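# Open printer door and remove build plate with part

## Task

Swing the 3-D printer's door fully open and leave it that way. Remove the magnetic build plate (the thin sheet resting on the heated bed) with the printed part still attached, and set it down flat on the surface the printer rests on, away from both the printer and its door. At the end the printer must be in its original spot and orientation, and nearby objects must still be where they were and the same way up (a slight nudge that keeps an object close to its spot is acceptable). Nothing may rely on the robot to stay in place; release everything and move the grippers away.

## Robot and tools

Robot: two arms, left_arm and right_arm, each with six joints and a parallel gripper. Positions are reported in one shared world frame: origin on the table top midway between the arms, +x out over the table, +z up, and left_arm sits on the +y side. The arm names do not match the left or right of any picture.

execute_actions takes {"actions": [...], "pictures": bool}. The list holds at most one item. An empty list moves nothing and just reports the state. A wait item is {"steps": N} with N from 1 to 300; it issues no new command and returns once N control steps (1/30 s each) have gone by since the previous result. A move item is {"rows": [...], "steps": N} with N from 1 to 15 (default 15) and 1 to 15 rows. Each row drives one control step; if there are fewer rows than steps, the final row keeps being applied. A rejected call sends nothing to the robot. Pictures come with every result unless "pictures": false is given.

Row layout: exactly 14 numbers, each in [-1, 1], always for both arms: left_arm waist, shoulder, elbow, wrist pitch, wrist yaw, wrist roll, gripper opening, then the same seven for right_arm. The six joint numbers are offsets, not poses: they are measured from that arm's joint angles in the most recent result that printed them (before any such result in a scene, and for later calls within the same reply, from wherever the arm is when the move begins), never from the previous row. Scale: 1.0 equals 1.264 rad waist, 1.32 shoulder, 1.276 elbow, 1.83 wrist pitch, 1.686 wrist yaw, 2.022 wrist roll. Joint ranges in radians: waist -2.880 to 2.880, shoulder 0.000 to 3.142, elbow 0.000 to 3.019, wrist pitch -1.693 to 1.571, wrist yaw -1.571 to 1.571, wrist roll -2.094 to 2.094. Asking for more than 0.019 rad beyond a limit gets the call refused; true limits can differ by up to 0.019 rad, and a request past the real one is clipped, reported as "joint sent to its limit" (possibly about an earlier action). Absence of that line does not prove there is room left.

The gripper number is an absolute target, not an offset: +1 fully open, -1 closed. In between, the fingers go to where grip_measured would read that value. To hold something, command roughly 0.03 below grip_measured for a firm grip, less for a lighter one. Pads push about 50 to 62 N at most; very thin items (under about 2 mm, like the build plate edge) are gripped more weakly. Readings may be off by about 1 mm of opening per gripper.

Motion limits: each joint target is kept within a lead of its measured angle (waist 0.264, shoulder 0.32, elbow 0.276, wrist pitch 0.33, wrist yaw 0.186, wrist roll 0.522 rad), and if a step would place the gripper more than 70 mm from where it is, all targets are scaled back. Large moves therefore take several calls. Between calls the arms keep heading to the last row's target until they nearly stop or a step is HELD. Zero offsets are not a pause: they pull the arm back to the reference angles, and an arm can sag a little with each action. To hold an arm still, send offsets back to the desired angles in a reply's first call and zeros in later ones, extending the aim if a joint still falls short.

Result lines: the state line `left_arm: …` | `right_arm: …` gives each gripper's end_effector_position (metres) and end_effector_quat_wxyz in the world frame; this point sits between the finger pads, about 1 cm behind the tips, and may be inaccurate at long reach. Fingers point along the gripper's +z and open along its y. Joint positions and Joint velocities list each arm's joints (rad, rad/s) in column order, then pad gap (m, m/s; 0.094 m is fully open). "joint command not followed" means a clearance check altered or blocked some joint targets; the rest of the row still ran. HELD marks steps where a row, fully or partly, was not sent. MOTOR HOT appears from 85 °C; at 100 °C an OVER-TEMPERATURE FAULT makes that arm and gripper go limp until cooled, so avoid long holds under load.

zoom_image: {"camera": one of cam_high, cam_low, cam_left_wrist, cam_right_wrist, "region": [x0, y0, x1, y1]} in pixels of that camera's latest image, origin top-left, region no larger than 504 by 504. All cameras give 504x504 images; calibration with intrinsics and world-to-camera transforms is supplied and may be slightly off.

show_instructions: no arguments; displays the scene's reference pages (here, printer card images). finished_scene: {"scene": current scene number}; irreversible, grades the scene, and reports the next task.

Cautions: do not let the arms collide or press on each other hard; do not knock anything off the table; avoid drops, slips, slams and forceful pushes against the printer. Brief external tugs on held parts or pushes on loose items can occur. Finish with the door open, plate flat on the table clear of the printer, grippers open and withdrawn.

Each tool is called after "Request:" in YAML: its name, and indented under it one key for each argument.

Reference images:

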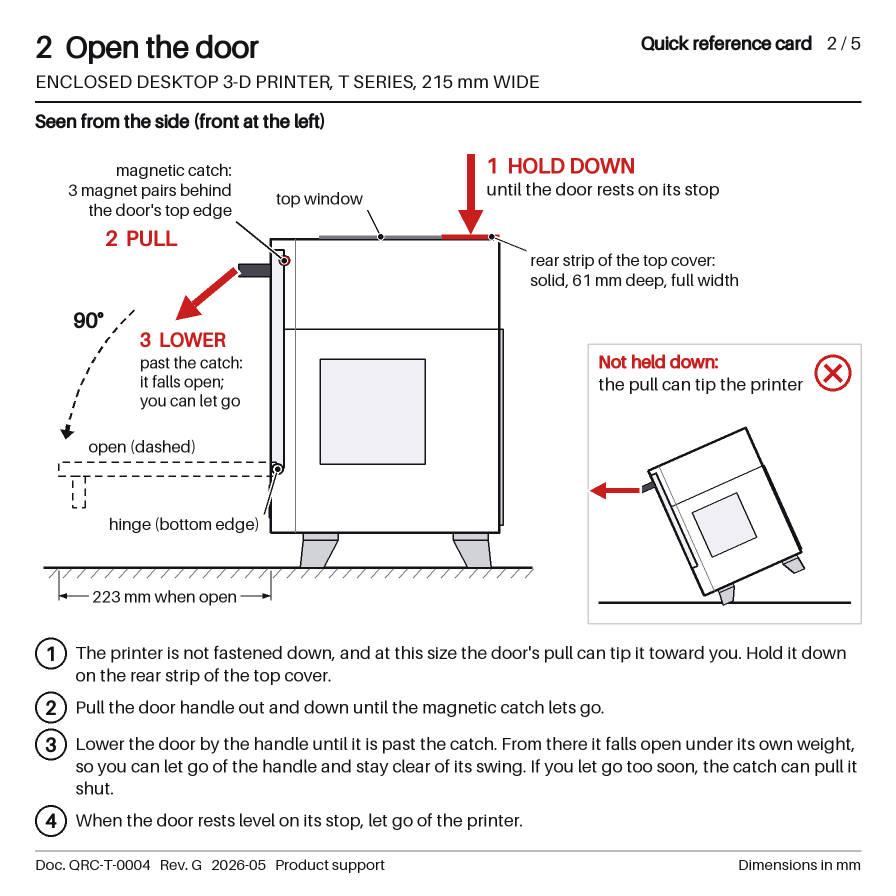

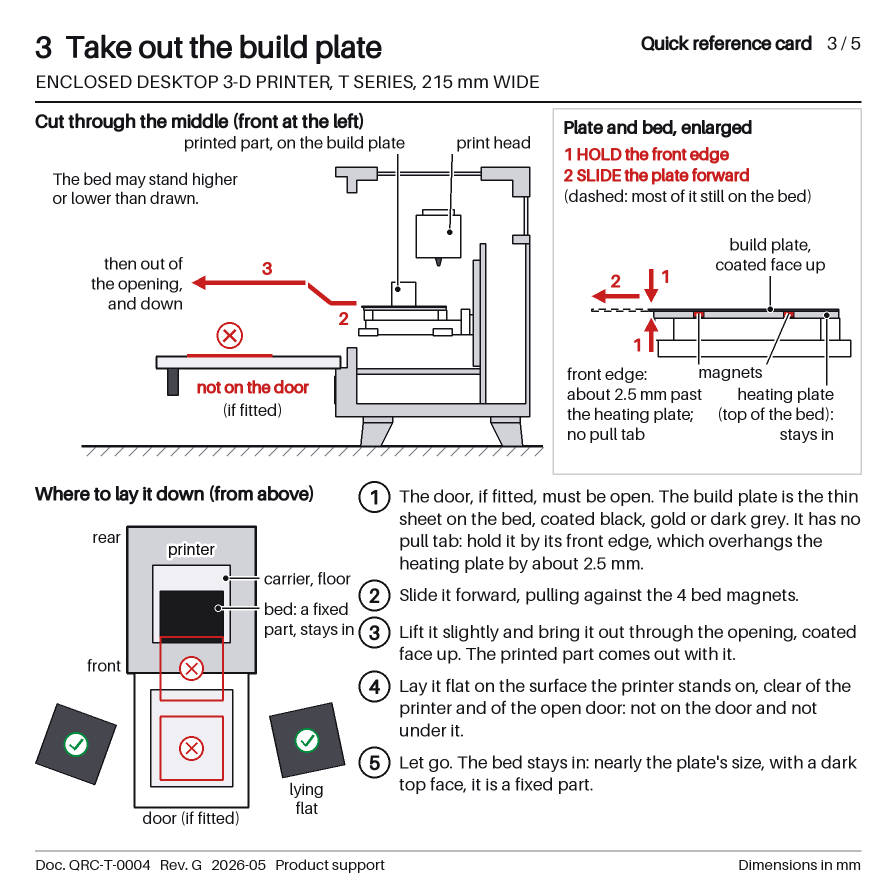

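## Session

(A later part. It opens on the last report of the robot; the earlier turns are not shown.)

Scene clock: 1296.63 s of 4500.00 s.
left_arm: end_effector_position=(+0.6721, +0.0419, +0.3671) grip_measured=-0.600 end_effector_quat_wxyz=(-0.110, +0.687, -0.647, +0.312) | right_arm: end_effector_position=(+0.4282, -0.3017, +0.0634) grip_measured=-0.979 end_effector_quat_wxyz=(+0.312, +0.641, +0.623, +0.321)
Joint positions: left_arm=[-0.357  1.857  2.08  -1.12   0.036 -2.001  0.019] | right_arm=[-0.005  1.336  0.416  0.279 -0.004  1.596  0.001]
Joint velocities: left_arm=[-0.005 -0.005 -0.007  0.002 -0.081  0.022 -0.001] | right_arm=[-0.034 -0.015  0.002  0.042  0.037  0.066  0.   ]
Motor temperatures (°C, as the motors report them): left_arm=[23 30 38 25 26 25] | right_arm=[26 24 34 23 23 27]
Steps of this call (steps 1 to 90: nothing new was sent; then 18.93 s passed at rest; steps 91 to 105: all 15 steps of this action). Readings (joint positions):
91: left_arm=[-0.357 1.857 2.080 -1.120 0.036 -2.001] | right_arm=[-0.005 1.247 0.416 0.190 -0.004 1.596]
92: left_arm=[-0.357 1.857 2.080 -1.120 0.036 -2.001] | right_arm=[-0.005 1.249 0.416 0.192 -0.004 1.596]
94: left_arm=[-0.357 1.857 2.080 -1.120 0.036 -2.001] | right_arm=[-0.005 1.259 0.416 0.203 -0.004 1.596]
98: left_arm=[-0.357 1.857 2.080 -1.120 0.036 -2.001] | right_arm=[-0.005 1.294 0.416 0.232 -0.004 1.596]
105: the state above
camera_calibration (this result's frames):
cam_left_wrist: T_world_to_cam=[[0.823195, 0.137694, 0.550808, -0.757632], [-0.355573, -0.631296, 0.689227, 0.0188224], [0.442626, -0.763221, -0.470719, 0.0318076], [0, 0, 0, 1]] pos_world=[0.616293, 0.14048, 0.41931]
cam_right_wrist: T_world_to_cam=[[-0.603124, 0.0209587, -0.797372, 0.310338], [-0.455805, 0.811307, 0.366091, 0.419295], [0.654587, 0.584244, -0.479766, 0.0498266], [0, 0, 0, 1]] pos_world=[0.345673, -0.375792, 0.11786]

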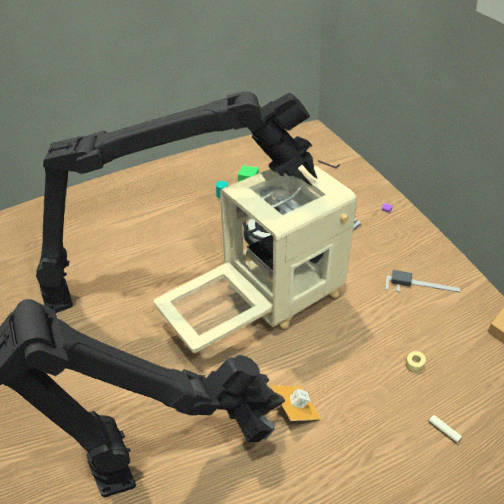

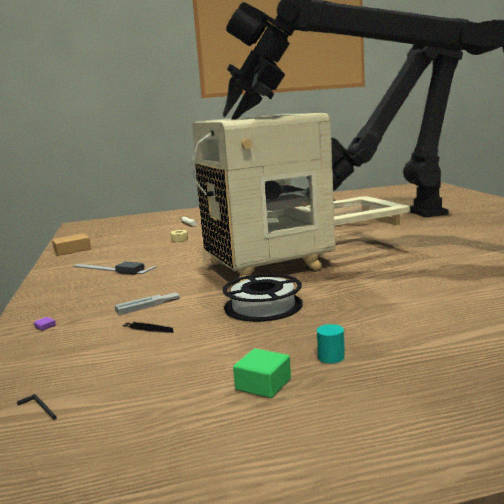

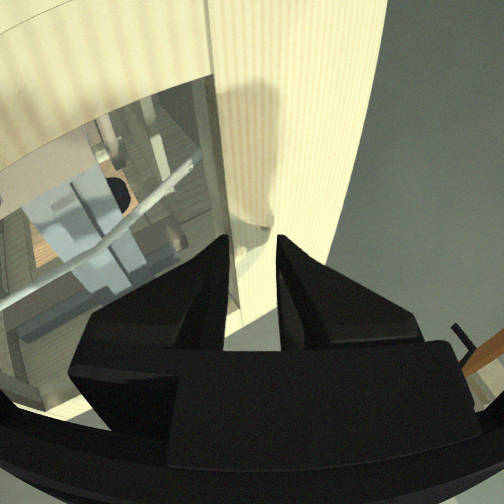

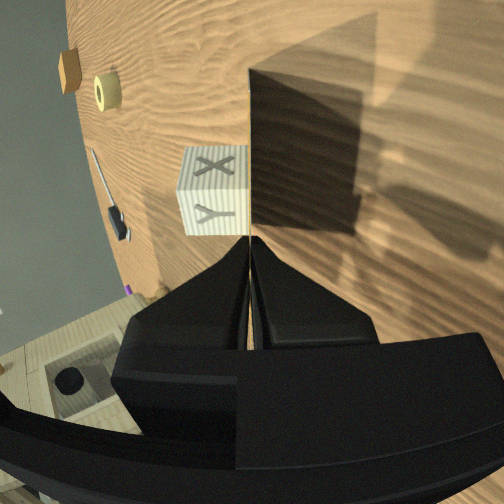

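Request:
execute_actions:
  actions:
    - {"rows":[[0,0.02,0.025,0,0,0,-0.6,0,0,0.02,0.015,0,0,-0.95],[0,0.02,0.025,0,0,0,-0.6,0,0,0.02,0.015,0,0,-0.9],[0,0.02,0.025,0,0,0,-0.6,0,0,0.02,0.015,0,0,-0.85],[0,0.02,0.025,0,0,0,-0.6,0,0,0.02,0.015,0,0,-0.8],[0,0.02,0.025,0,0,0,-0.6,0,0,0.0,0.015,0,0,-0.75],[0,0.02,0.025,0,0,0,-0.6,0,0.008,-0.009,0.022,0,0,-0.7],[0,0.02,0.025,0,0,0,-0.6,0,0.013,-0.014,0.029,0,0,-0.7],[0,0.02,0.025,0,0,0,-0.6,0,0.018,-0.019,0.036,0,0,-0.7],[0,0.02,0.025,0,0,0,-0.6,0,0.023,-0.024,0.043,0,0,-0.7],[0,0.02,0.025,0,0,0,-0.6,0,0.028,-0.029,0.05,0,0,-0.7],[0,0.02,0.025,0,0,0,-0.6,0,0.033,-0.033,0.057,0,0,-0.7],[0,0.02,0.025,0,0,0,-0.6,0,0.038,-0.038,0.064,0,0,-0.7],[0,0.02,0.025,0,0,0,-0.6,0,0.043,-0.043,0.071,0,0,-0.7],[0,0.02,0.025,0,0,0,-0.6,0,0.046,-0.046,0.075,0,0,-0.7]]}

Scene clock: 1317.77 s of 4500.00 s.
left_arm: end_effector_position=(+0.6721, +0.0419, +0.3671) grip_measured=-0.600 end_effector_quat_wxyz=(-0.110, +0.687, -0.647, +0.312) | right_arm: end_effector_position=(+0.4162, -0.3017, +0.0414) grip_measured=-0.701 end_effector_quat_wxyz=(+0.310, +0.642, +0.624, +0.320)
Joint positions: left_arm=[-0.357  1.857  2.08  -1.12   0.036 -2.001  0.019] | right_arm=[-0.005  1.389  0.369  0.372 -0.004  1.596  0.014]
Joint velocities: left_arm=[ 0.005  0.005 -0.012 -0.017  0.037  0.037 -0.001] | right_arm=[ 0.005  0.19  -0.164  0.159  0.007  0.022 -0.001]
Motor temperatures (°C, as the motors report them): left_arm=[23 30 39 25 26 25] | right_arm=[26 24 32 23 23 27]
Steps of this call (steps 1 to 15: the robot went on to your last target; steps 16 to 90: nothing new was sent; then 17.63 s passed at rest; steps 91 to 105: all 15 steps of this action). Readings (joint positions):
91: left_arm=[-0.357 1.857 2.080 -1.120 0.036 -2.001] | right_arm=[-0.005 1.336 0.416 0.281 -0.004 1.596]
92: left_arm=[-0.357 1.857 2.080 -1.120 0.036 -2.001] | right_arm=[-0.005 1.336 0.416 0.281 -0.004 1.596]
94: left_arm=[-0.357 1.857 2.080 -1.120 0.036 -2.001] | right_arm=[-0.005 1.336 0.416 0.281 -0.004 1.596]
98: left_arm=[-0.357 1.857 2.080 -1.120 0.036 -2.001] | right_arm=[-0.005 1.341 0.411 0.296 -0.004 1.596]
105: the state above
camera_calibration (this result's frames):
cam_left_wrist: T_world_to_cam=[[0.823195, 0.137694, 0.550808, -0.757632], [-0.355573, -0.631296, 0.689227, 0.0188224], [0.442626, -0.763221, -0.470719, 0.0318076], [0, 0, 0, 1]] pos_world=[0.616293, 0.14048, 0.41931]
cam_right_wrist: T_world_to_cam=[[-0.607979, 0.0209814, -0.793676, 0.287413], [-0.453562, 0.811297, 0.368889, 0.420755], [0.651646, 0.584258, -0.483735, 0.0485236], [0, 0, 0, 1]] pos_world=[0.333959, -0.375738, 0.0963739]

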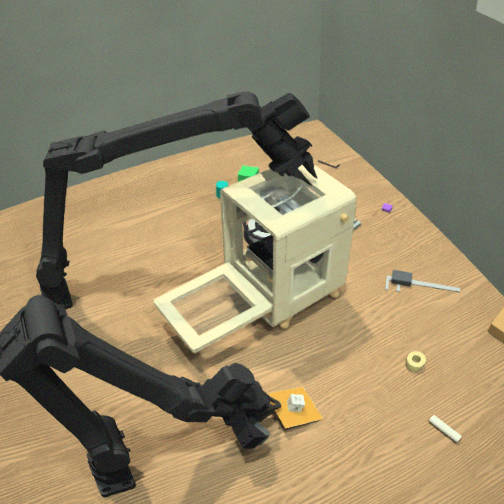

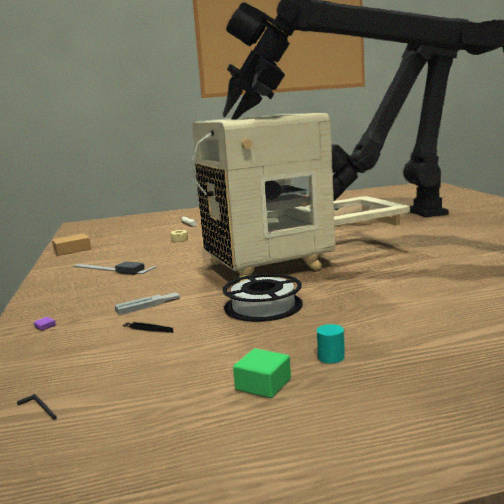

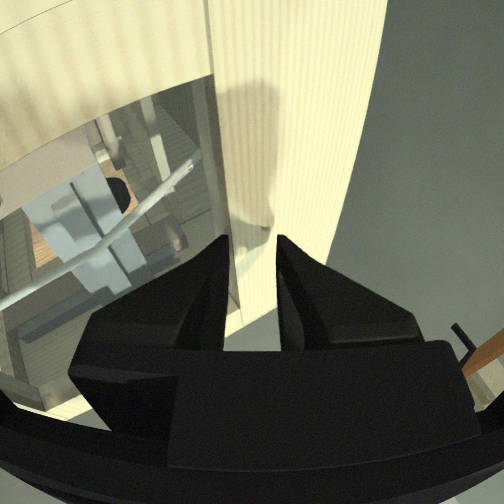

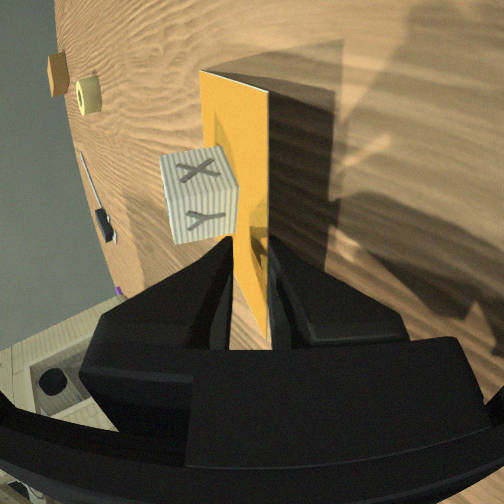

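Request:
execute_actions:
  actions:
    - {"rows":[[0,0.02,0.025,0,0,0,-0.6,0,0.01,-0.013,0.03,0,0,-0.7],[0,0.02,0.025,0,0,0,-0.6,0,0.014,-0.017,0.035,0,0,-0.7],[0,0.02,0.025,0,0,0,-0.6,0,0.018,-0.021,0.04,0,0,-0.7],[0,0.02,0.025,0,0,0,-0.6,0,0.021,-0.024,0.045,0,0,-0.7],[0,0.02,0.025,0,0,0,-0.6,0,0.025,-0.028,0.05,0,0,-0.7],[0,0.02,0.025,0,0,0,-0.6,0,0.029,-0.031,0.056,0,0,-0.7],[0,0.02,0.025,0,0,0,-0.6,0,0.033,-0.035,0.062,0,0,-0.7],[0,0.02,0.025,0,0,0,-0.6,0,0.037,-0.039,0.068,0,0,-0.7],[0,0.02,0.025,0,0,0,-0.6,0,0.041,-0.043,0.074,0,0,-0.7],[0,0.02,0.025,0,0,0,-0.6,0,0.045,-0.047,0.08,0,0,-0.7],[0,0.02,0.025,0,0,0,-0.6,0,0.048,-0.05,0.084,0,0,-0.7]]}

Scene clock: 1333.80 s of 4500.00 s.
left_arm: end_effector_position=(+0.6721, +0.0419, +0.3671) grip_measured=-0.600 end_effector_quat_wxyz=(-0.110, +0.687, -0.647, +0.312) | right_arm: end_effector_position=(+0.3992, -0.3016, +0.0187) grip_measured=-0.701 end_effector_quat_wxyz=(+0.310, +0.642, +0.624, +0.319)
Joint positions: left_arm=[-0.357  1.857  2.08  -1.12   0.036 -2.001  0.019] | right_arm=[-0.005  1.451  0.31   0.491 -0.004  1.596  0.014]
Joint velocities: left_arm=[-0.034  0.005  0.007 -0.012 -0.051  0.022 -0.001] | right_arm=[-0.005  0.015 -0.012  0.051  0.022  0.066  0.   ]
Motor temperatures (°C, as the motors report them): left_arm=[23 30 39 25 26 25] | right_arm=[26 24 31 23 23 27]
Steps of this call (steps 1 to 30: the robot went on to your last target; steps 31 to 90: nothing new was sent; then 12.53 s passed at rest; steps 91 to 105: all 15 steps of this action). Readings (joint positions):
91: left_arm=[-0.357 1.857 2.080 -1.120 0.036 -2.001] | right_arm=[-0.005 1.400 0.359 0.386 -0.004 1.596]
92: left_arm=[-0.357 1.857 2.080 -1.120 0.036 -2.001] | right_arm=[-0.005 1.400 0.359 0.391 -0.004 1.596]
94: left_arm=[-0.357 1.857 2.080 -1.120 0.036 -2.001] | right_arm=[-0.005 1.402 0.355 0.407 -0.004 1.596]
98: left_arm=[-0.357 1.857 2.080 -1.120 0.036 -2.001] | right_arm=[-0.005 1.419 0.338 0.446 -0.004 1.596]
105: the state above
camera_calibration (this result's frames):
cam_left_wrist: T_world_to_cam=[[0.823195, 0.137694, 0.550808, -0.757632], [-0.355573, -0.631296, 0.689227, 0.0188224], [0.442626, -0.763221, -0.470719, 0.0318076], [0, 0, 0, 1]] pos_world=[0.616293, 0.14048, 0.41931]
cam_right_wrist: T_world_to_cam=[[-0.609492, 0.0209885, -0.792514, 0.259671], [-0.452857, 0.811294, 0.369761, 0.421074], [0.650723, 0.584262, -0.484972, 0.0489407], [0, 0, 0, 1]] pos_world=[0.317107, -0.375659, 0.0738315]

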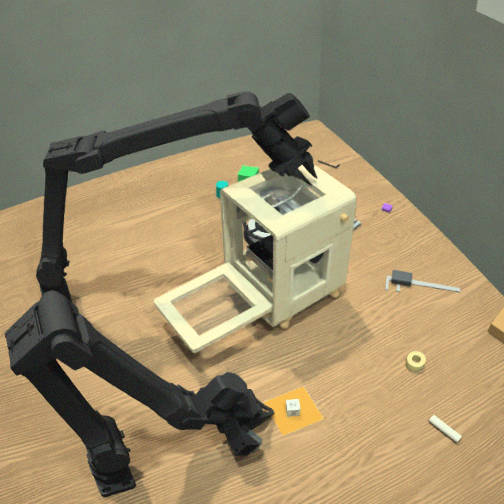

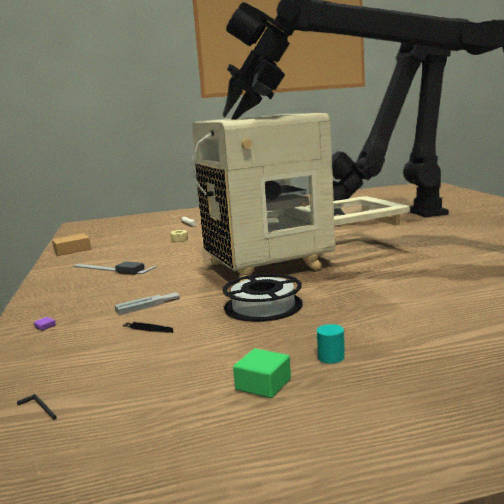

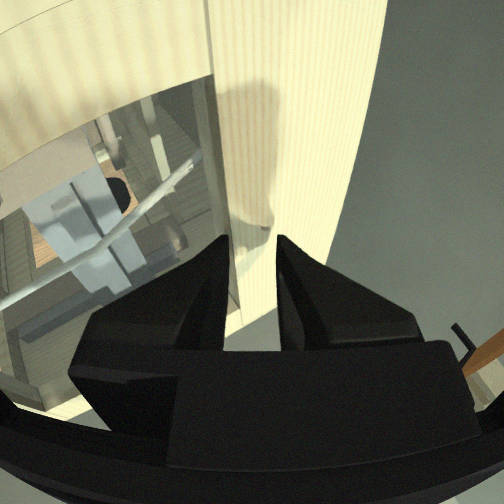

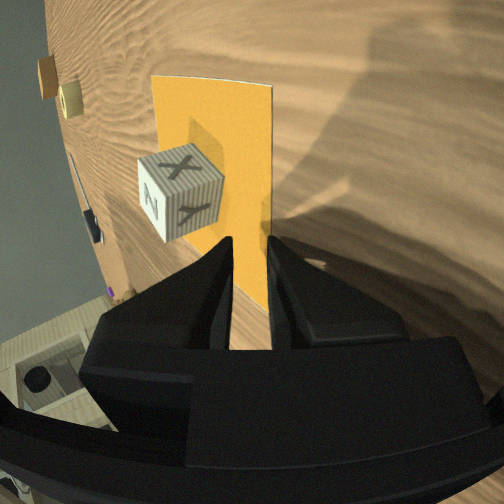

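Request:
execute_actions:
  actions:
    - {"rows":[[0,0.02,0.025,0,0,0,-0.6,0,-0.012,-0.008,0.015,0,0,-0.7],[0,0.02,0.025,0,0,0,-0.6,0,-0.018,-0.014,0.015,0,0,-0.7],[0,0.02,0.025,0,0,0,-0.6,0,-0.024,-0.02,0.015,0,0,-0.7],[0,0.02,0.025,0,0,0,-0.6,0,-0.03,-0.026,0.015,0,0,-0.7],[0,0.02,0.025,0,0,0,-0.6,0,-0.036,-0.032,0.015,0,0,-0.7],[0,0.02,0.025,0,0,0,-0.6,0,-0.042,-0.038,0.015,0,0,-0.7],[0,0.02,0.025,0,0,0,-0.6,0,-0.048,-0.044,0.015,0,0,-0.7],[0,0.02,0.025,0,0,0,-0.6,0,-0.054,-0.05,0.015,0,0,-0.7],[0,0.02,0.025,0,0,0,-0.6,0,-0.06,-0.056,0.015,0,0,-0.7],[0,0.02,0.025,0,0,0,-0.6,0,-0.067,-0.063,0.015,0,0,-0.7],[0,0.02,0.025,0,0,0,-0.6,0,-0.074,-0.07,0.015,0,0,-0.7],[0,0.02,0.025,0,0,0,-0.6,0,-0.081,-0.077,0.015,0,0,-0.7]]}

Scene clock: 1344.97 s of 4500.00 s.
left_arm: end_effector_position=(+0.6721, +0.0419, +0.3671) grip_measured=-0.600 end_effector_quat_wxyz=(-0.110, +0.687, -0.647, +0.312) | right_arm: end_effector_position=(+0.3655, -0.3014, +0.0226) grip_measured=-0.701 end_effector_quat_wxyz=(+0.314, +0.640, +0.623, +0.323)
Joint positions: left_arm=[-0.357  1.857  2.08  -1.12   0.036 -2.001  0.019] | right_arm=[-0.005  1.352  0.219  0.497 -0.004  1.596  0.014]
Joint velocities: left_arm=[-0.005 -0.005 -0.002  0.007  0.095 -0.022 -0.   ] | right_arm=[ 0.005 -0.073 -0.066  0.007 -0.022  0.051  0.   ]
Motor temperatures (°C, as the motors report them): left_arm=[23 30 39 25 26 25] | right_arm=[26 24 31 23 23 27]
Steps of this call (steps 1 to 15: the robot went on to your last target; steps 16 to 90: nothing new was sent; then 7.67 s passed at rest; steps 91 to 105: all 15 steps of this action). Readings (joint positions):
91: left_arm=[-0.357 1.857 2.080 -1.120 0.036 -2.001] | right_arm=[-0.005 1.450 0.310 0.497 -0.004 1.596]
92: left_arm=[-0.357 1.857 2.080 -1.120 0.036 -2.001] | right_arm=[-0.005 1.449 0.309 0.497 -0.004 1.596]
94: left_arm=[-0.357 1.857 2.080 -1.120 0.036 -2.001] | right_arm=[-0.005 1.441 0.302 0.497 -0.004 1.596]
98: left_arm=[-0.357 1.857 2.080 -1.120 0.036 -2.001] | right_arm=[-0.005 1.406 0.270 0.497 -0.004 1.596]
105: the state above
camera_calibration (this result's frames):
cam_left_wrist: T_world_to_cam=[[0.823195, 0.137694, 0.550808, -0.757632], [-0.355573, -0.631296, 0.689227, 0.0188224], [0.442626, -0.763221, -0.470719, 0.0318076], [0, 0, 0, 1]] pos_world=[0.616293, 0.14048, 0.41931]
cam_right_wrist: T_world_to_cam=[[-0.599467, 0.0209416, -0.800125, 0.238669], [-0.457476, 0.811315, 0.363983, 0.406044], [0.656776, 0.584234, -0.476777, 0.0702971], [0, 0, 0, 1]] pos_world=[0.28266, -0.375498, 0.0766878]

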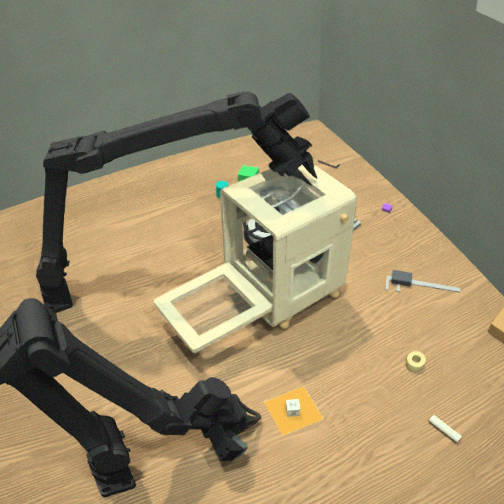

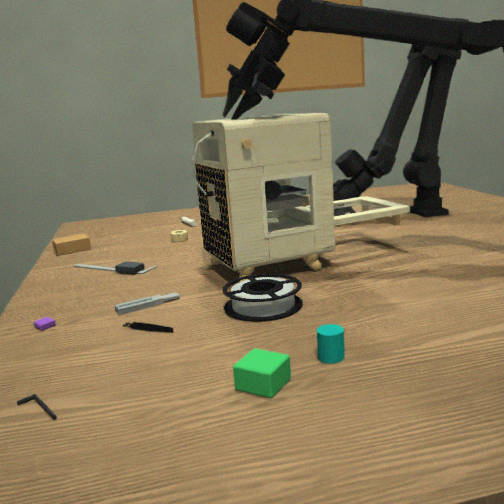

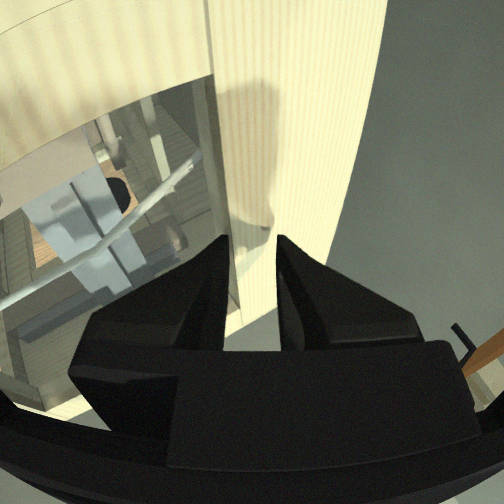

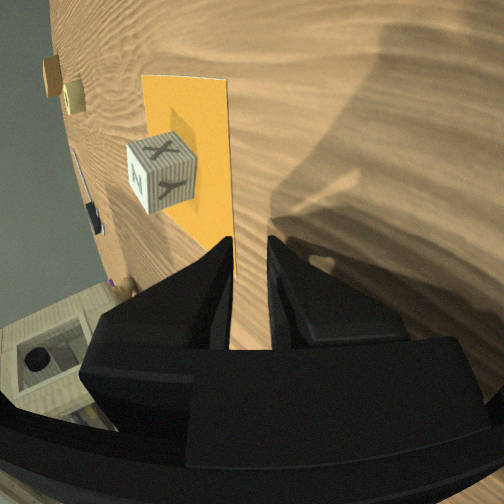

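Request:
execute_actions:
  actions:
    - {"rows":[[0,-0.012,0.04,0.015,0,0,-0.6,0,-0.02,0.045,0.03,0,0,-0.7],[0,-0.02,0.04,0.015,0,0,-0.6,0,-0.035,0.052,0.045,0,0,-0.7],[0,-0.028,0.04,0.015,0,0,-0.6,0,-0.05,0.06,0.06,0,-0.05,-0.7],[0,-0.036,0.04,0.015,0,0,-0.6,0,-0.065,0.067,0.075,0.03,-0.11,-0.7],[0,-0.045,0.04,0.015,0,0,-0.6,0,-0.08,0.075,0.09,0.08,-0.17,-0.7],[0,-0.055,0.04,0.015,0,0,-0.6,0,-0.095,0.082,0.107,0.13,-0.24,-0.7],[0,-0.065,0.04,0.015,0,0,-0.6,0,-0.108,0.09,0.123,0.19,-0.31,-0.5],[0,-0.075,0.04,0.015,0,0,-0.6,0,-0.12,0.097,0.14,0.25,-0.38,-0.3],[0,-0.085,0.04,0.015,0,0,-0.6,0,-0.132,0.104,0.155,0.31,-0.45,-0.1],[0,-0.095,0.04,0.015,0,0,-0.6,0,-0.143,0.11,0.17,0.37,-0.52,0.1],[0,-0.105,0.04,0.015,0,0,-0.6,0,-0.153,0.115,0.183,0.43,-0.59,0.3],[0,-0.115,0.04,0.015,0,0,-0.6,0,-0.16,0.12,0.192,0.49,-0.65,0.5],[0,-0.125,0.04,0.015,0,0,-0.6,0,-0.165,0.12,0.197,0.55,-0.71,0.7],[0,-0.135,0.04,0.015,0,0,-0.6,0,-0.165,0.12,0.197,0.61,-0.76,0.9],[0,-0.14,0.04,0.015,0,0,-0.6,0,-0.165,0.12,0.197,0.661,-0.79,1]]}
  pictures: false

Request:
execute_actions:
  actions:
    - {"steps":15}

Scene clock: 1417.83 s of 4500.00 s.
left_arm: end_effector_position=(+0.6349, +0.0558, +0.4657) grip_measured=-0.600 end_effector_quat_wxyz=(-0.138, +0.666, -0.629, +0.377) | right_arm: end_effector_position=(+0.3712, -0.4329, +0.2208) grip_measured=+0.945 end_effector_quat_wxyz=(+0.702, +0.506, +0.498, -0.053)
Joint positions: left_arm=[-0.357  1.714  2.08  -1.112  0.036 -2.001  0.019] | right_arm=[-0.004  1.143  0.32   0.812  0.865  0.727  0.091]
Joint velocities: left_arm=[-0.005 -0.523 -0.002  0.046 -0.051  0.037 -0.   ] | right_arm=[-0.015 -0.337  0.295  0.437  2.454 -2.864  0.14 ]
Motor temperatures (°C, as the motors report them): left_arm=[23 30 39 25 26 25] | right_arm=[26 24 29 23 23 27]
Steps of this call (steps 1 to 15: the robot went on to your last target; steps 16 to 90: nothing new was sent; then 69.37 s passed at rest; steps 91 to 105: all 15 steps of this action). Readings (joint positions):
91: left_arm=[-0.357 1.856 2.080 -1.120 0.036 -2.001] | right_arm=[-0.005 1.350 0.218 0.500 -0.004 1.596]
92: left_arm=[-0.357 1.855 2.080 -1.120 0.036 -2.001] | right_arm=[-0.005 1.347 0.219 0.510 -0.004 1.596]
94: left_arm=[-0.357 1.851 2.080 -1.118 0.036 -2.001] | right_arm=[-0.004 1.327 0.223 0.544 0.014 1.553]
98: left_arm=[-0.357 1.822 2.080 -1.113 0.036 -2.001] | right_arm=[-0.004 1.258 0.251 0.631 0.264 1.321]
105: the state above

Scene clock: 1418.33 s of 4500.00 s.
left_arm: end_effector_position=(+0.6158, +0.0629, +0.5192) grip_measured=-0.600 end_effector_quat_wxyz=(-0.154, +0.651, -0.617, +0.415) | right_arm: end_effector_position=(+0.3392, -0.4558, +0.2361) grip_measured=+1.000 end_effector_quat_wxyz=(+0.620, +0.392, +0.580, -0.354)
Joint positions: left_arm=[-0.357  1.655  2.107 -1.107  0.036 -2.001  0.019] | right_arm=[-0.005  1.128  0.335  0.836  1.107  0.036  0.094]
Joint velocities: left_arm=[-0.005  0.073 -0.002  0.012  0.051 -0.081 -0.   ] | right_arm=[-0.015 -0.005 -0.002  0.012 -0.007 -0.198  0.   ]
Motor temperatures (°C, as the motors report them): left_arm=[23 30 39 25 26 25] | right_arm=[26 24 29 23 23 27]
Steps of this call (steps 1 to 15: the robot went on to your last target). Readings (joint positions):
1: left_arm=[-0.357 1.697 2.081 -1.112 0.036 -2.001] | right_arm=[-0.004 1.134 0.329 0.824 0.964 0.629]
2: left_arm=[-0.357 1.681 2.084 -1.112 0.036 -2.001] | right_arm=[-0.005 1.128 0.335 0.831 1.046 0.531]
4: left_arm=[-0.357 1.658 2.094 -1.110 0.036 -2.001] | right_arm=[-0.005 1.125 0.335 0.836 1.100 0.347]
8: left_arm=[-0.357 1.639 2.107 -1.107 0.036 -2.001] | right_arm=[-0.005 1.128 0.335 0.836 1.107 0.146]
15: the state above
camera_calibration (this result's frames):
cam_left_wrist: T_world_to_cam=[[0.680144, 0.191101, 0.707732, -0.794706], [-0.506928, -0.574789, 0.642372, 0.0211659], [0.529554, -0.795675, -0.294065, 0.00122208], [0, 0, 0, 1]] pos_world=[0.550597, 0.165007, 0.549202]
cam_right_wrist: T_world_to_cam=[[-0.896936, -0.436941, -0.067733, 0.116235], [-0.198862, 0.535457, -0.820817, 0.507823], [0.394917, -0.722751, -0.567162, -0.206055], [0, 0, 0, 1]] pos_world=[0.286617, -0.370056, 0.307837]

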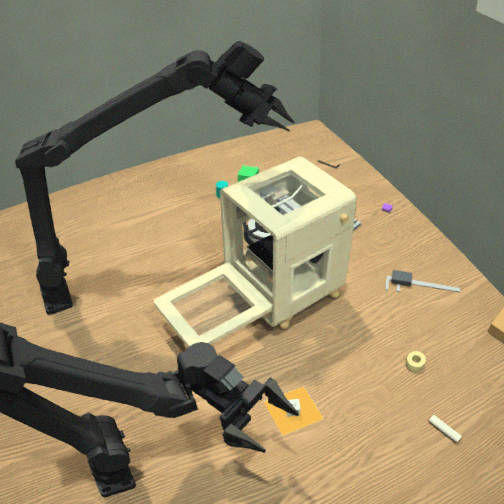

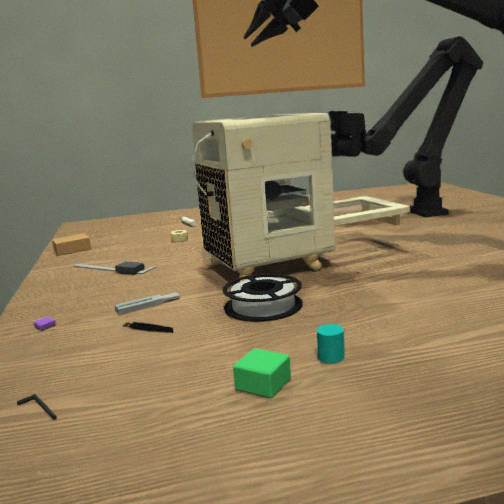

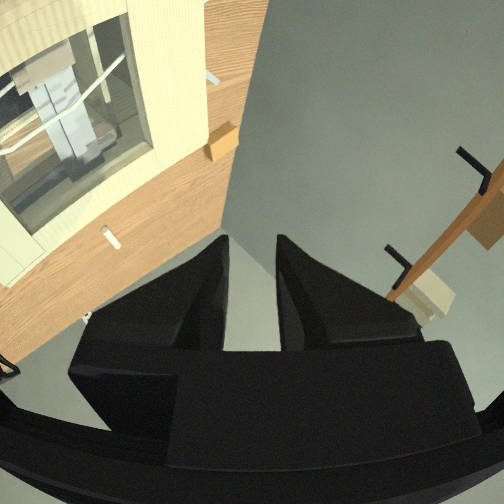

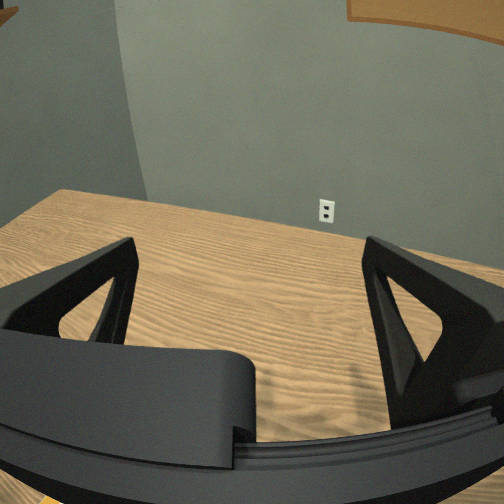

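Request:
execute_actions:
  actions:
    - {"rows":[[0.02,-0.03,-0.03,0.02,0,0.05,-0.6,0.03,0,0.02,0.01,0,0,1],[0.04,-0.06,-0.08,0.04,0,0.12,-0.6,0.08,0,0.02,0.01,0,0,1],[0.07,-0.1,-0.14,0.06,0,0.19,-0.6,0.14,0,0.02,0.01,0,0,1],[0.1,-0.14,-0.2,0.08,0,0.26,-0.6,0.21,0,0.02,0.01,0,0,1],[0.13,-0.18,-0.27,0.11,0,0.33,-0.6,0.28,0,0.02,0.01,0,0,1],[0.16,-0.22,-0.34,0.14,0,0.4,-0.6,0.35,0,0.02,0.01,0,0,1],[0.19,-0.26,-0.41,0.17,0,0.47,-0.6,0.42,0,0.02,0.01,0,0,1],[0.22,-0.3,-0.48,0.19,0,0.54,-0.6,0.49,0,0.02,0.01,0,0,1],[0.25,-0.34,-0.55,0.21,0,0.61,-0.6,0.56,0,0.02,0.01,0,0,1],[0.28,-0.38,-0.62,0.24,0,0.68,-0.6,0.63,0,0.02,0.01,0,0,1],[0.31,-0.41,-0.68,0.27,0,0.75,-0.6,0.7,0,0.02,0.01,0,0,1],[0.34,-0.44,-0.74,0.29,0,0.82,-0.6,0.77,0,0.02,0.01,0,0,1],[0.37,-0.47,-0.79,0.31,0,0.89,-0.6,0.85,0,0.02,0.01,0,0,1],[0.39,-0.49,-0.83,0.32,0,0.95,-0.6,0.93,0,0.02,0.01,0,0,1],[0.4,-0.5,-0.85,0.33,0,0.99,-0.6,1,0,0.02,0.01,0,0,1]]}
  pictures: false

Request:
execute_actions:
  actions:
    - {"steps":30}

Scene clock: 1434.90 s of 4500.00 s.
left_arm: end_effector_position=(+0.5147, +0.3203, +0.4489) grip_measured=-0.600 end_effector_quat_wxyz=(+0.431, -0.483, +0.706, -0.288) | right_arm: end_effector_position=(+0.3266, -0.1191, +0.2361) grip_measured=+1.000 end_effector_quat_wxyz=(+0.713, +0.083, +0.695, -0.040)
Joint positions: left_arm=[ 0.053  1.126  1.286 -0.641  0.037 -1.169  0.019] | right_arm=[0.931 1.128 0.335 0.836 1.106 0.024 0.094]
Joint velocities: left_arm=[ 1.275 -1.538 -1.966  1.321  0.022  2.059 -0.   ] | right_arm=[ 2.31  -0.015 -0.017 -0.017 -0.066 -0.051  0.   ]
Motor temperatures (°C, as the motors report them): left_arm=[23 30 38 26 26 25] | right_arm=[26 24 31 23 23 27]
From where the robot then was, a joint's target lay farther than a number of 1.0 reaches, so one or more steps of this call were cut to that.
Steps of this call (steps 1 to 30: the robot went on to your last target; steps 31 to 90: nothing new was sent; then 13.07 s passed at rest; steps 91 to 105: all 15 steps of this action). Readings (joint positions):
91: left_arm=[-0.357 1.658 2.101 -1.102 0.036 -1.988] | right_arm=[-0.002 1.128 0.335 0.836 1.107 0.010]
92: left_arm=[-0.353 1.646 2.076 -1.085 0.036 -1.952] | right_arm=[0.009 1.128 0.335 0.836 1.108 0.014]
94: left_arm=[-0.334 1.590 1.972 -1.032 0.037 -1.829] | right_arm=[0.086 1.128 0.335 0.836 1.110 0.019]
98: left_arm=[-0.232 1.442 1.726 -0.917 0.037 -1.582] | right_arm=[0.378 1.128 0.335 0.836 1.109 0.022]
105: the state above

Scene clock: 1435.90 s of 4500.00 s.
left_arm: end_effector_position=(+0.4649, +0.3664, +0.3718) grip_measured=-0.600 end_effector_quat_wxyz=(+0.507, -0.066, +0.859, +0.020) | right_arm: end_effector_position=(+0.2495, -0.0220, +0.2361) grip_measured=+1.000 end_effector_quat_wxyz=(+0.709, -0.033, +0.699, +0.080)
Joint positions: left_arm=[ 0.155  0.995  1.012 -0.524  0.033 -0.018  0.019] | right_arm=[1.264 1.128 0.335 0.836 1.105 0.027 0.094]
Joint velocities: left_arm=[ 0.005 -0.015 -0.002 -0.007  0.037  0.037 -0.   ] | right_arm=[-0.015 -0.005  0.007 -0.022 -0.007 -0.066  0.   ]
Motor temperatures (°C, as the motors report them): left_arm=[23 30 38 26 26 25] | right_arm=[26 24 31 23 23 27]
Steps of this call (steps 1 to 30: the robot went on to your last target). Readings (joint positions):
1: left_arm=[0.094 1.075 1.215 -0.603 0.036 -1.093] | right_arm=[1.011 1.128 0.335 0.836 1.106 0.024]
2: left_arm=[0.129 1.027 1.147 -0.573 0.034 -1.001] | right_arm=[1.090 1.128 0.335 0.836 1.106 0.024]
4: left_arm=[0.170 0.963 1.048 -0.549 0.033 -0.809] | right_arm=[1.227 1.128 0.335 0.836 1.104 0.024]
8: left_arm=[0.164 0.970 1.012 -0.535 0.033 -0.423] | right_arm=[1.289 1.128 0.335 0.836 1.103 0.025]
30: the state above
camera_calibration (this result's frames):
cam_left_wrist: T_world_to_cam=[[0.139685, -0.98976, 0.0293926, 0.290395], [-0.893371, -0.138773, -0.427354, 0.631399], [0.427056, 0.0334365, -0.903607, 0.249699], [0, 0, 0, 1]] pos_world=[0.416874, 0.366693, 0.486924]
cam_right_wrist: T_world_to_cam=[[0.153313, -0.986442, -0.0585469, -0.0509085], [-0.568999, -0.0396839, -0.82138, 0.337528], [0.80792, 0.159242, -0.567369, 0.0593394], [0, 0, 0, 1]] pos_world=[0.151917, -0.0462732, 0.307926]

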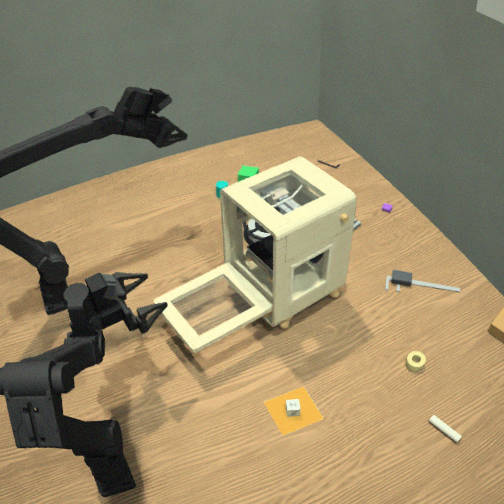

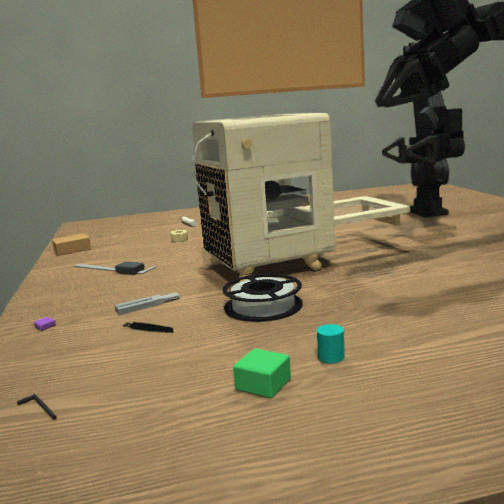

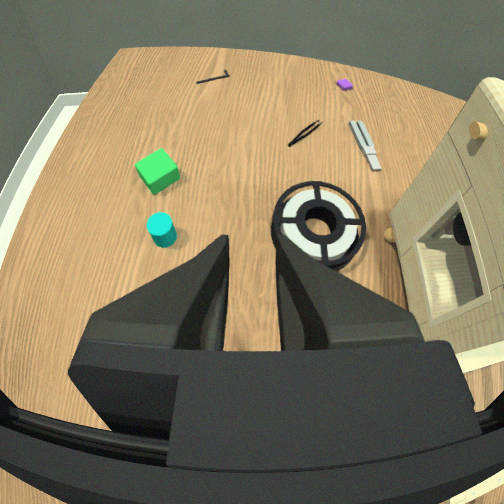

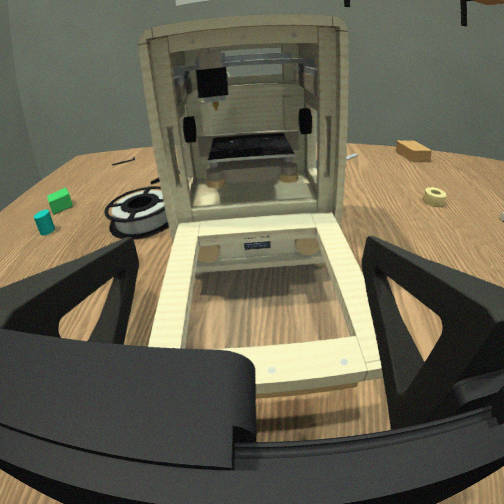

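Request:
execute_actions:
  actions:
    - {"rows":[[0,0,0.03,0.01,0,0,-0.6,0.005,0.02,-0.006,0.03,0,-0.01,1],[0,0,0.03,0.01,0,0,-0.6,0.008,0.045,-0.01,0.05,0,-0.014,1],[0,0,0.03,0.01,0,0,-0.6,0.011,0.08,-0.015,0.076,0,-0.014,1],[0,0,0.03,0.01,0,0,-0.6,0.014,0.12,-0.02,0.106,0,-0.014,1],[0,0,0.03,0.01,0,0,-0.6,0.017,0.16,-0.025,0.136,0,-0.014,1],[0,0,0.03,0.01,0,0,-0.6,0.017,0.2,-0.03,0.166,0,-0.014,1],[0,0,0.03,0.01,0,0,-0.6,0.017,0.24,-0.035,0.196,0,-0.014,1],[0,0,0.03,0.01,0,0,-0.6,0.017,0.28,-0.04,0.226,0,-0.014,1],[0,0,0.03,0.01,0,0,-0.6,0.017,0.32,-0.045,0.256,0,-0.014,1],[0,0,0.03,0.01,0,0,-0.6,0.017,0.36,-0.05,0.286,0,-0.014,1],[0,0,0.03,0.01,0,0,-0.6,0.017,0.4,-0.054,0.316,0,-0.014,1],[0,0,0.03,0.01,0,0,-0.6,0.017,0.435,-0.057,0.342,0,-0.014,1],[0,0,0.03,0.01,0,0,-0.6,0.017,0.463,-0.06,0.363,0,-0.014,1],[0,0,0.03,0.01,0,0,-0.6,0.017,0.482,-0.062,0.377,0,-0.014,1],[0,0,0.03,0.01,0,0,-0.6,0.017,0.489,-0.062,0.384,0,-0.014,1]]}
  pictures: false

Request:
execute_actions:
  actions:
    - {"steps":20}

Scene clock: 1462.87 s of 4500.00 s.
left_arm: end_effector_position=(+0.4649, +0.3664, +0.3718) grip_measured=-0.600 end_effector_quat_wxyz=(+0.507, -0.065, +0.860, +0.021) | right_arm: end_effector_position=(+0.2453, -0.0182, +0.1025) grip_measured=+1.000 end_effector_quat_wxyz=(+0.698, -0.073, +0.710, +0.051)
Joint positions: left_arm=[ 0.155  0.995  1.012 -0.524  0.033 -0.015  0.019] | right_arm=[1.279 1.758 0.266 1.449 1.105 0.008 0.094]
Joint velocities: left_arm=[-0.015  0.005  0.017  0.007  0.022  0.022  0.001] | right_arm=[-0.005  0.923 -0.115  0.789  0.022 -0.11   0.   ]
Motor temperatures (°C, as the motors report them): left_arm=[23 29 38 26 26 25] | right_arm=[26 24 31 23 23 27]
Steps of this call (steps 1 to 15: the robot went on to your last target; steps 16 to 90: nothing new was sent; then 23.47 s passed at rest; steps 91 to 105: all 15 steps of this action). Readings (joint positions):
91: left_arm=[0.155 0.995 1.012 -0.524 0.033 -0.015] | right_arm=[1.264 1.130 0.335 0.840 1.105 0.025]
92: left_arm=[0.155 0.995 1.012 -0.524 0.033 -0.015] | right_arm=[1.264 1.137 0.335 0.857 1.105 0.022]
94: left_arm=[0.155 0.995 1.012 -0.524 0.033 -0.015] | right_arm=[1.266 1.180 0.335 0.925 1.105 0.017]
98: left_arm=[0.155 0.995 1.012 -0.524 0.033 -0.015] | right_arm=[1.277 1.383 0.316 1.124 1.105 0.012]
105: the state above

Scene clock: 1463.53 s of 4500.00 s.
left_arm: end_effector_position=(+0.4649, +0.3664, +0.3718) grip_measured=-0.600 end_effector_quat_wxyz=(+0.507, -0.065, +0.860, +0.021) | right_arm: end_effector_position=(+0.2446, -0.0207, +0.1023) grip_measured=+1.000 end_effector_quat_wxyz=(+0.702, -0.063, +0.706, +0.060)
Joint positions: left_arm=[ 0.155  0.995  1.012 -0.524  0.033 -0.015  0.019] | right_arm=[1.279 1.785 0.261 1.51  1.105 0.008 0.094]
Joint velocities: left_arm=[-0.024  0.024 -0.012  0.002  0.007  0.037 -0.   ] | right_arm=[-0.005  0.015 -0.002  0.017 -0.051 -0.037  0.   ]
Motor temperatures (°C, as the motors report them): left_arm=[23 29 38 26 26 25] | right_arm=[26 24 31 23 23 27]
Steps of this call (steps 1 to 20: the robot went on to your last target). Readings (joint positions):
1: left_arm=[0.155 0.995 1.012 -0.524 0.033 -0.015] | right_arm=[1.279 1.782 0.263 1.470 1.105 0.008]
2: left_arm=[0.155 0.995 1.012 -0.524 0.033 -0.015] | right_arm=[1.279 1.795 0.261 1.483 1.105 0.008]
4: left_arm=[0.155 0.995 1.012 -0.524 0.033 -0.015] | right_arm=[1.279 1.796 0.261 1.497 1.105 0.008]
8: left_arm=[0.155 0.995 1.012 -0.524 0.033 -0.015] | right_arm=[1.279 1.786 0.261 1.509 1.105 0.008]
20: the state above
camera_calibration (this result's frames):
cam_left_wrist: T_world_to_cam=[[0.138226, -0.99004, 0.0267269, 0.292167], [-0.893708, -0.136316, -0.42744, 0.630687], [0.426826, 0.0351974, -0.903649, 0.249176], [0, 0, 0, 1]] pos_world=[0.41691, 0.366459, 0.48694]
cam_right_wrist: T_world_to_cam=[[0.167542, -0.985795, 0.0117668, -0.0674339], [-0.579054, -0.10806, -0.808096, 0.224527], [0.797888, 0.128576, -0.588933, -0.00882262], [0, 0, 0, 1]] pos_world=[0.148351, -0.0410793, 0.177037]

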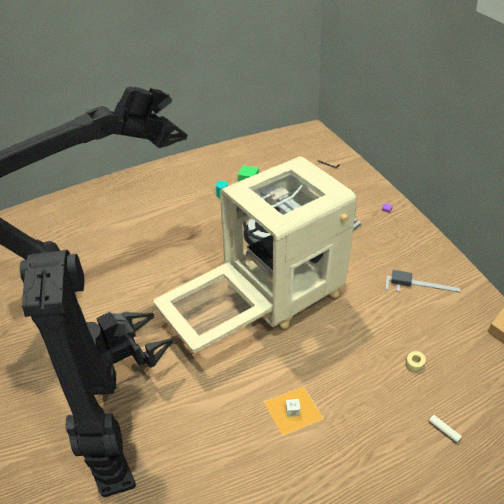

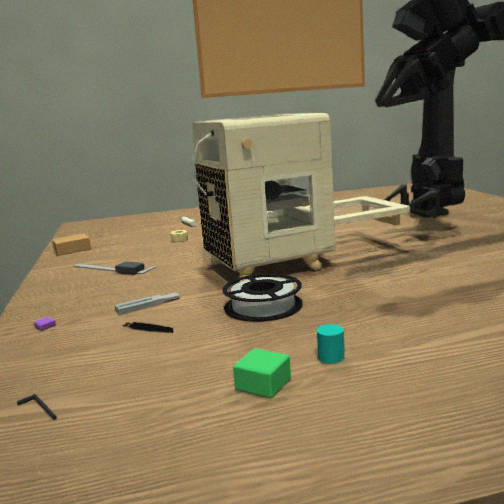

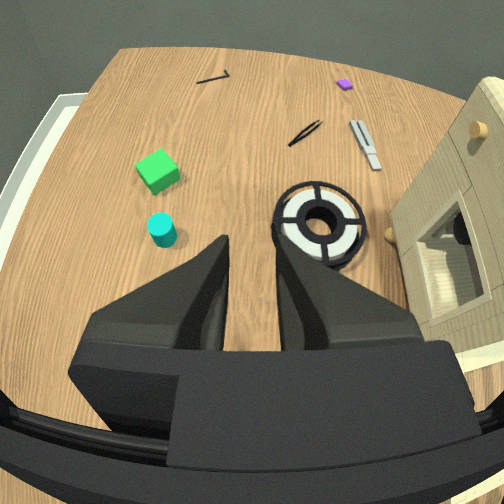

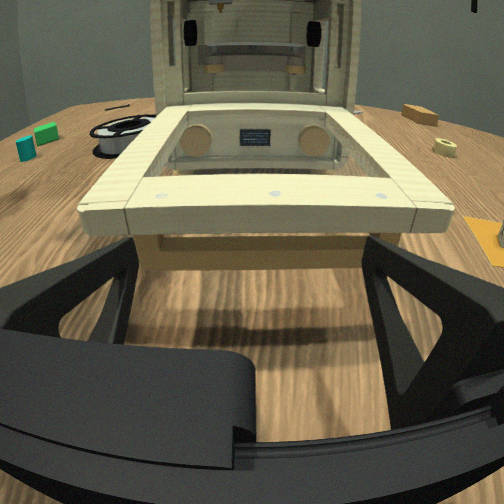

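Request:
execute_actions:
  actions:
    - {"rows":[[0,0,0.03,0.01,0,0,-0.6,-0.008,-0.012,0.043,0,-0.004,0,1],[0,0,0.03,0.01,0,0,-0.6,-0.013,-0.016,0.046,-0.002,-0.008,0,1],[0,0,0.03,0.01,0,0,-0.6,-0.019,-0.02,0.048,-0.004,-0.012,0,1],[0,0,0.03,0.01,0,0,-0.6,-0.025,-0.022,0.051,-0.006,-0.017,0,1],[0,0,0.03,0.01,0,0,-0.6,-0.031,-0.023,0.053,-0.008,-0.021,0,1],[0,0,0.03,0.01,0,0,-0.6,-0.037,-0.023,0.056,-0.01,-0.025,0,1],[0,0,0.03,0.01,0,0,-0.6,-0.043,-0.023,0.058,-0.012,-0.03,0,1],[0,0,0.03,0.01,0,0,-0.6,-0.049,-0.023,0.061,-0.014,-0.034,0,1],[0,0,0.03,0.01,0,0,-0.6,-0.055,-0.023,0.063,-0.016,-0.038,0,1],[0,0,0.03,0.01,0,0,-0.6,-0.061,-0.023,0.066,-0.018,-0.043,0,1],[0,0,0.03,0.01,0,0,-0.6,-0.066,-0.023,0.068,-0.02,-0.047,0,1],[0,0,0.03,0.01,0,0,-0.6,-0.069,-0.023,0.07,-0.021,-0.049,0,1]]}

Scene clock: 1481.90 s of 4500.00 s.
left_arm: end_effector_position=(+0.4649, +0.3664, +0.3718) grip_measured=-0.600 end_effector_quat_wxyz=(+0.507, -0.065, +0.860, +0.021) | right_arm: end_effector_position=(+0.2640, -0.0023, +0.1180) grip_measured=+1.000 end_effector_quat_wxyz=(+0.711, -0.048, +0.697, +0.084)
Joint positions: left_arm=[ 0.155  0.995  1.012 -0.524  0.033 -0.015  0.019] | right_arm=[1.229 1.763 0.317 1.495 1.043 0.007 0.094]
Joint velocities: left_arm=[-0.005 -0.015 -0.007 -0.007  0.037 -0.037 -0.001] | right_arm=[-0.044 -0.005 -0.007 -0.017  0.007 -0.037  0.   ]
Motor temperatures (°C, as the motors report them): left_arm=[23 29 39 26 26 25] | right_arm=[26 24 29 23 23 27]
Steps of this call (steps 1 to 15: the robot went on to your last target; steps 16 to 90: nothing new was sent; then 14.87 s passed at rest; steps 91 to 105: all 15 steps of this action). Readings (joint positions):
91: left_arm=[0.155 0.995 1.012 -0.524 0.033 -0.015] | right_arm=[1.279 1.785 0.263 1.510 1.104 0.008]
92: left_arm=[0.155 0.995 1.012 -0.524 0.033 -0.015] | right_arm=[1.278 1.785 0.269 1.510 1.100 0.008]
94: left_arm=[0.155 0.995 1.012 -0.524 0.033 -0.015] | right_arm=[1.271 1.781 0.287 1.510 1.086 0.008]
98: left_arm=[0.155 0.995 1.012 -0.524 0.033 -0.015] | right_arm=[1.242 1.767 0.315 1.508 1.056 0.008]
105: the state above
camera_calibration (this result's frames):
cam_left_wrist: T_world_to_cam=[[0.138226, -0.99004, 0.0267269, 0.292167], [-0.893708, -0.136316, -0.42744, 0.630687], [0.426826, 0.0351974, -0.903649, 0.249176], [0, 0, 0, 1]] pos_world=[0.41691, 0.366459, 0.48694]
cam_right_wrist: T_world_to_cam=[[0.179139, -0.98291, -0.0423889, -0.0494012], [-0.560947, -0.0666485, -0.825165, 0.247832], [0.808238, 0.171597, -0.563299, -0.0230564], [0, 0, 0, 1]] pos_world=[0.166505, -0.028083, 0.18942]

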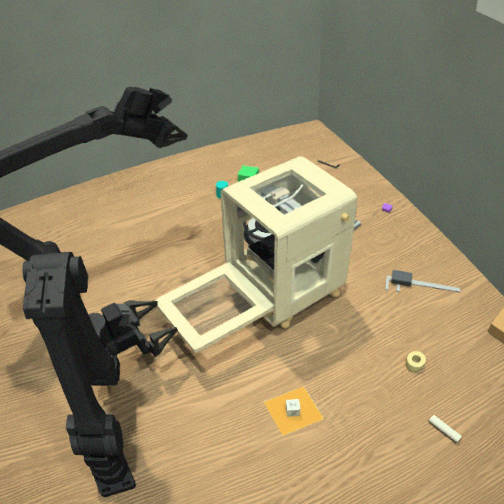

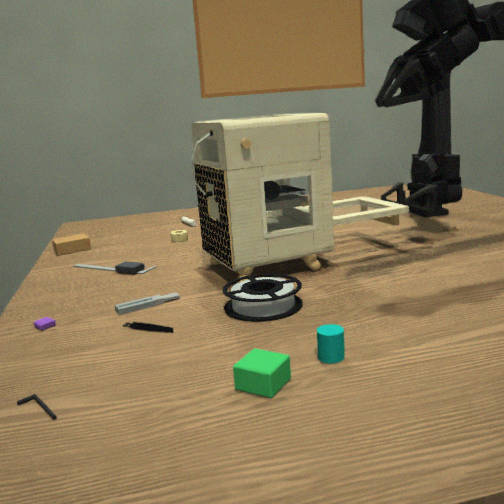

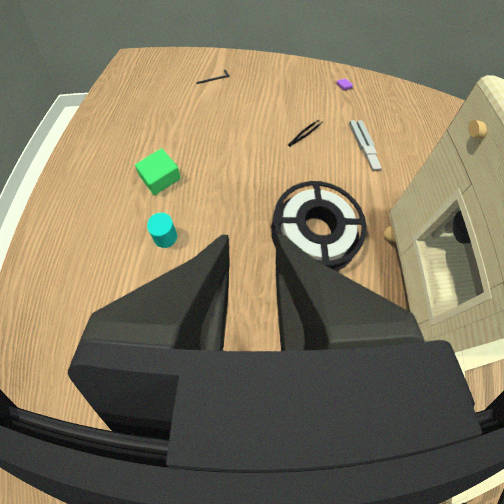

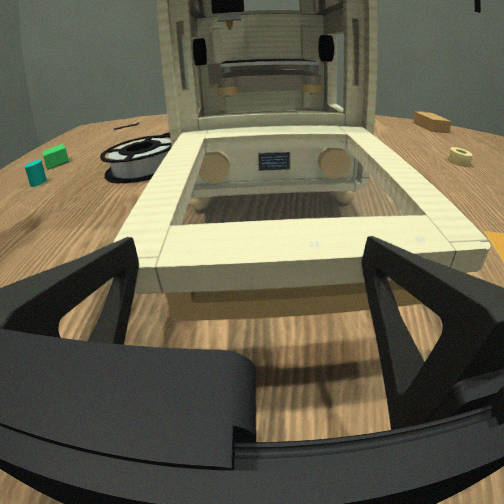

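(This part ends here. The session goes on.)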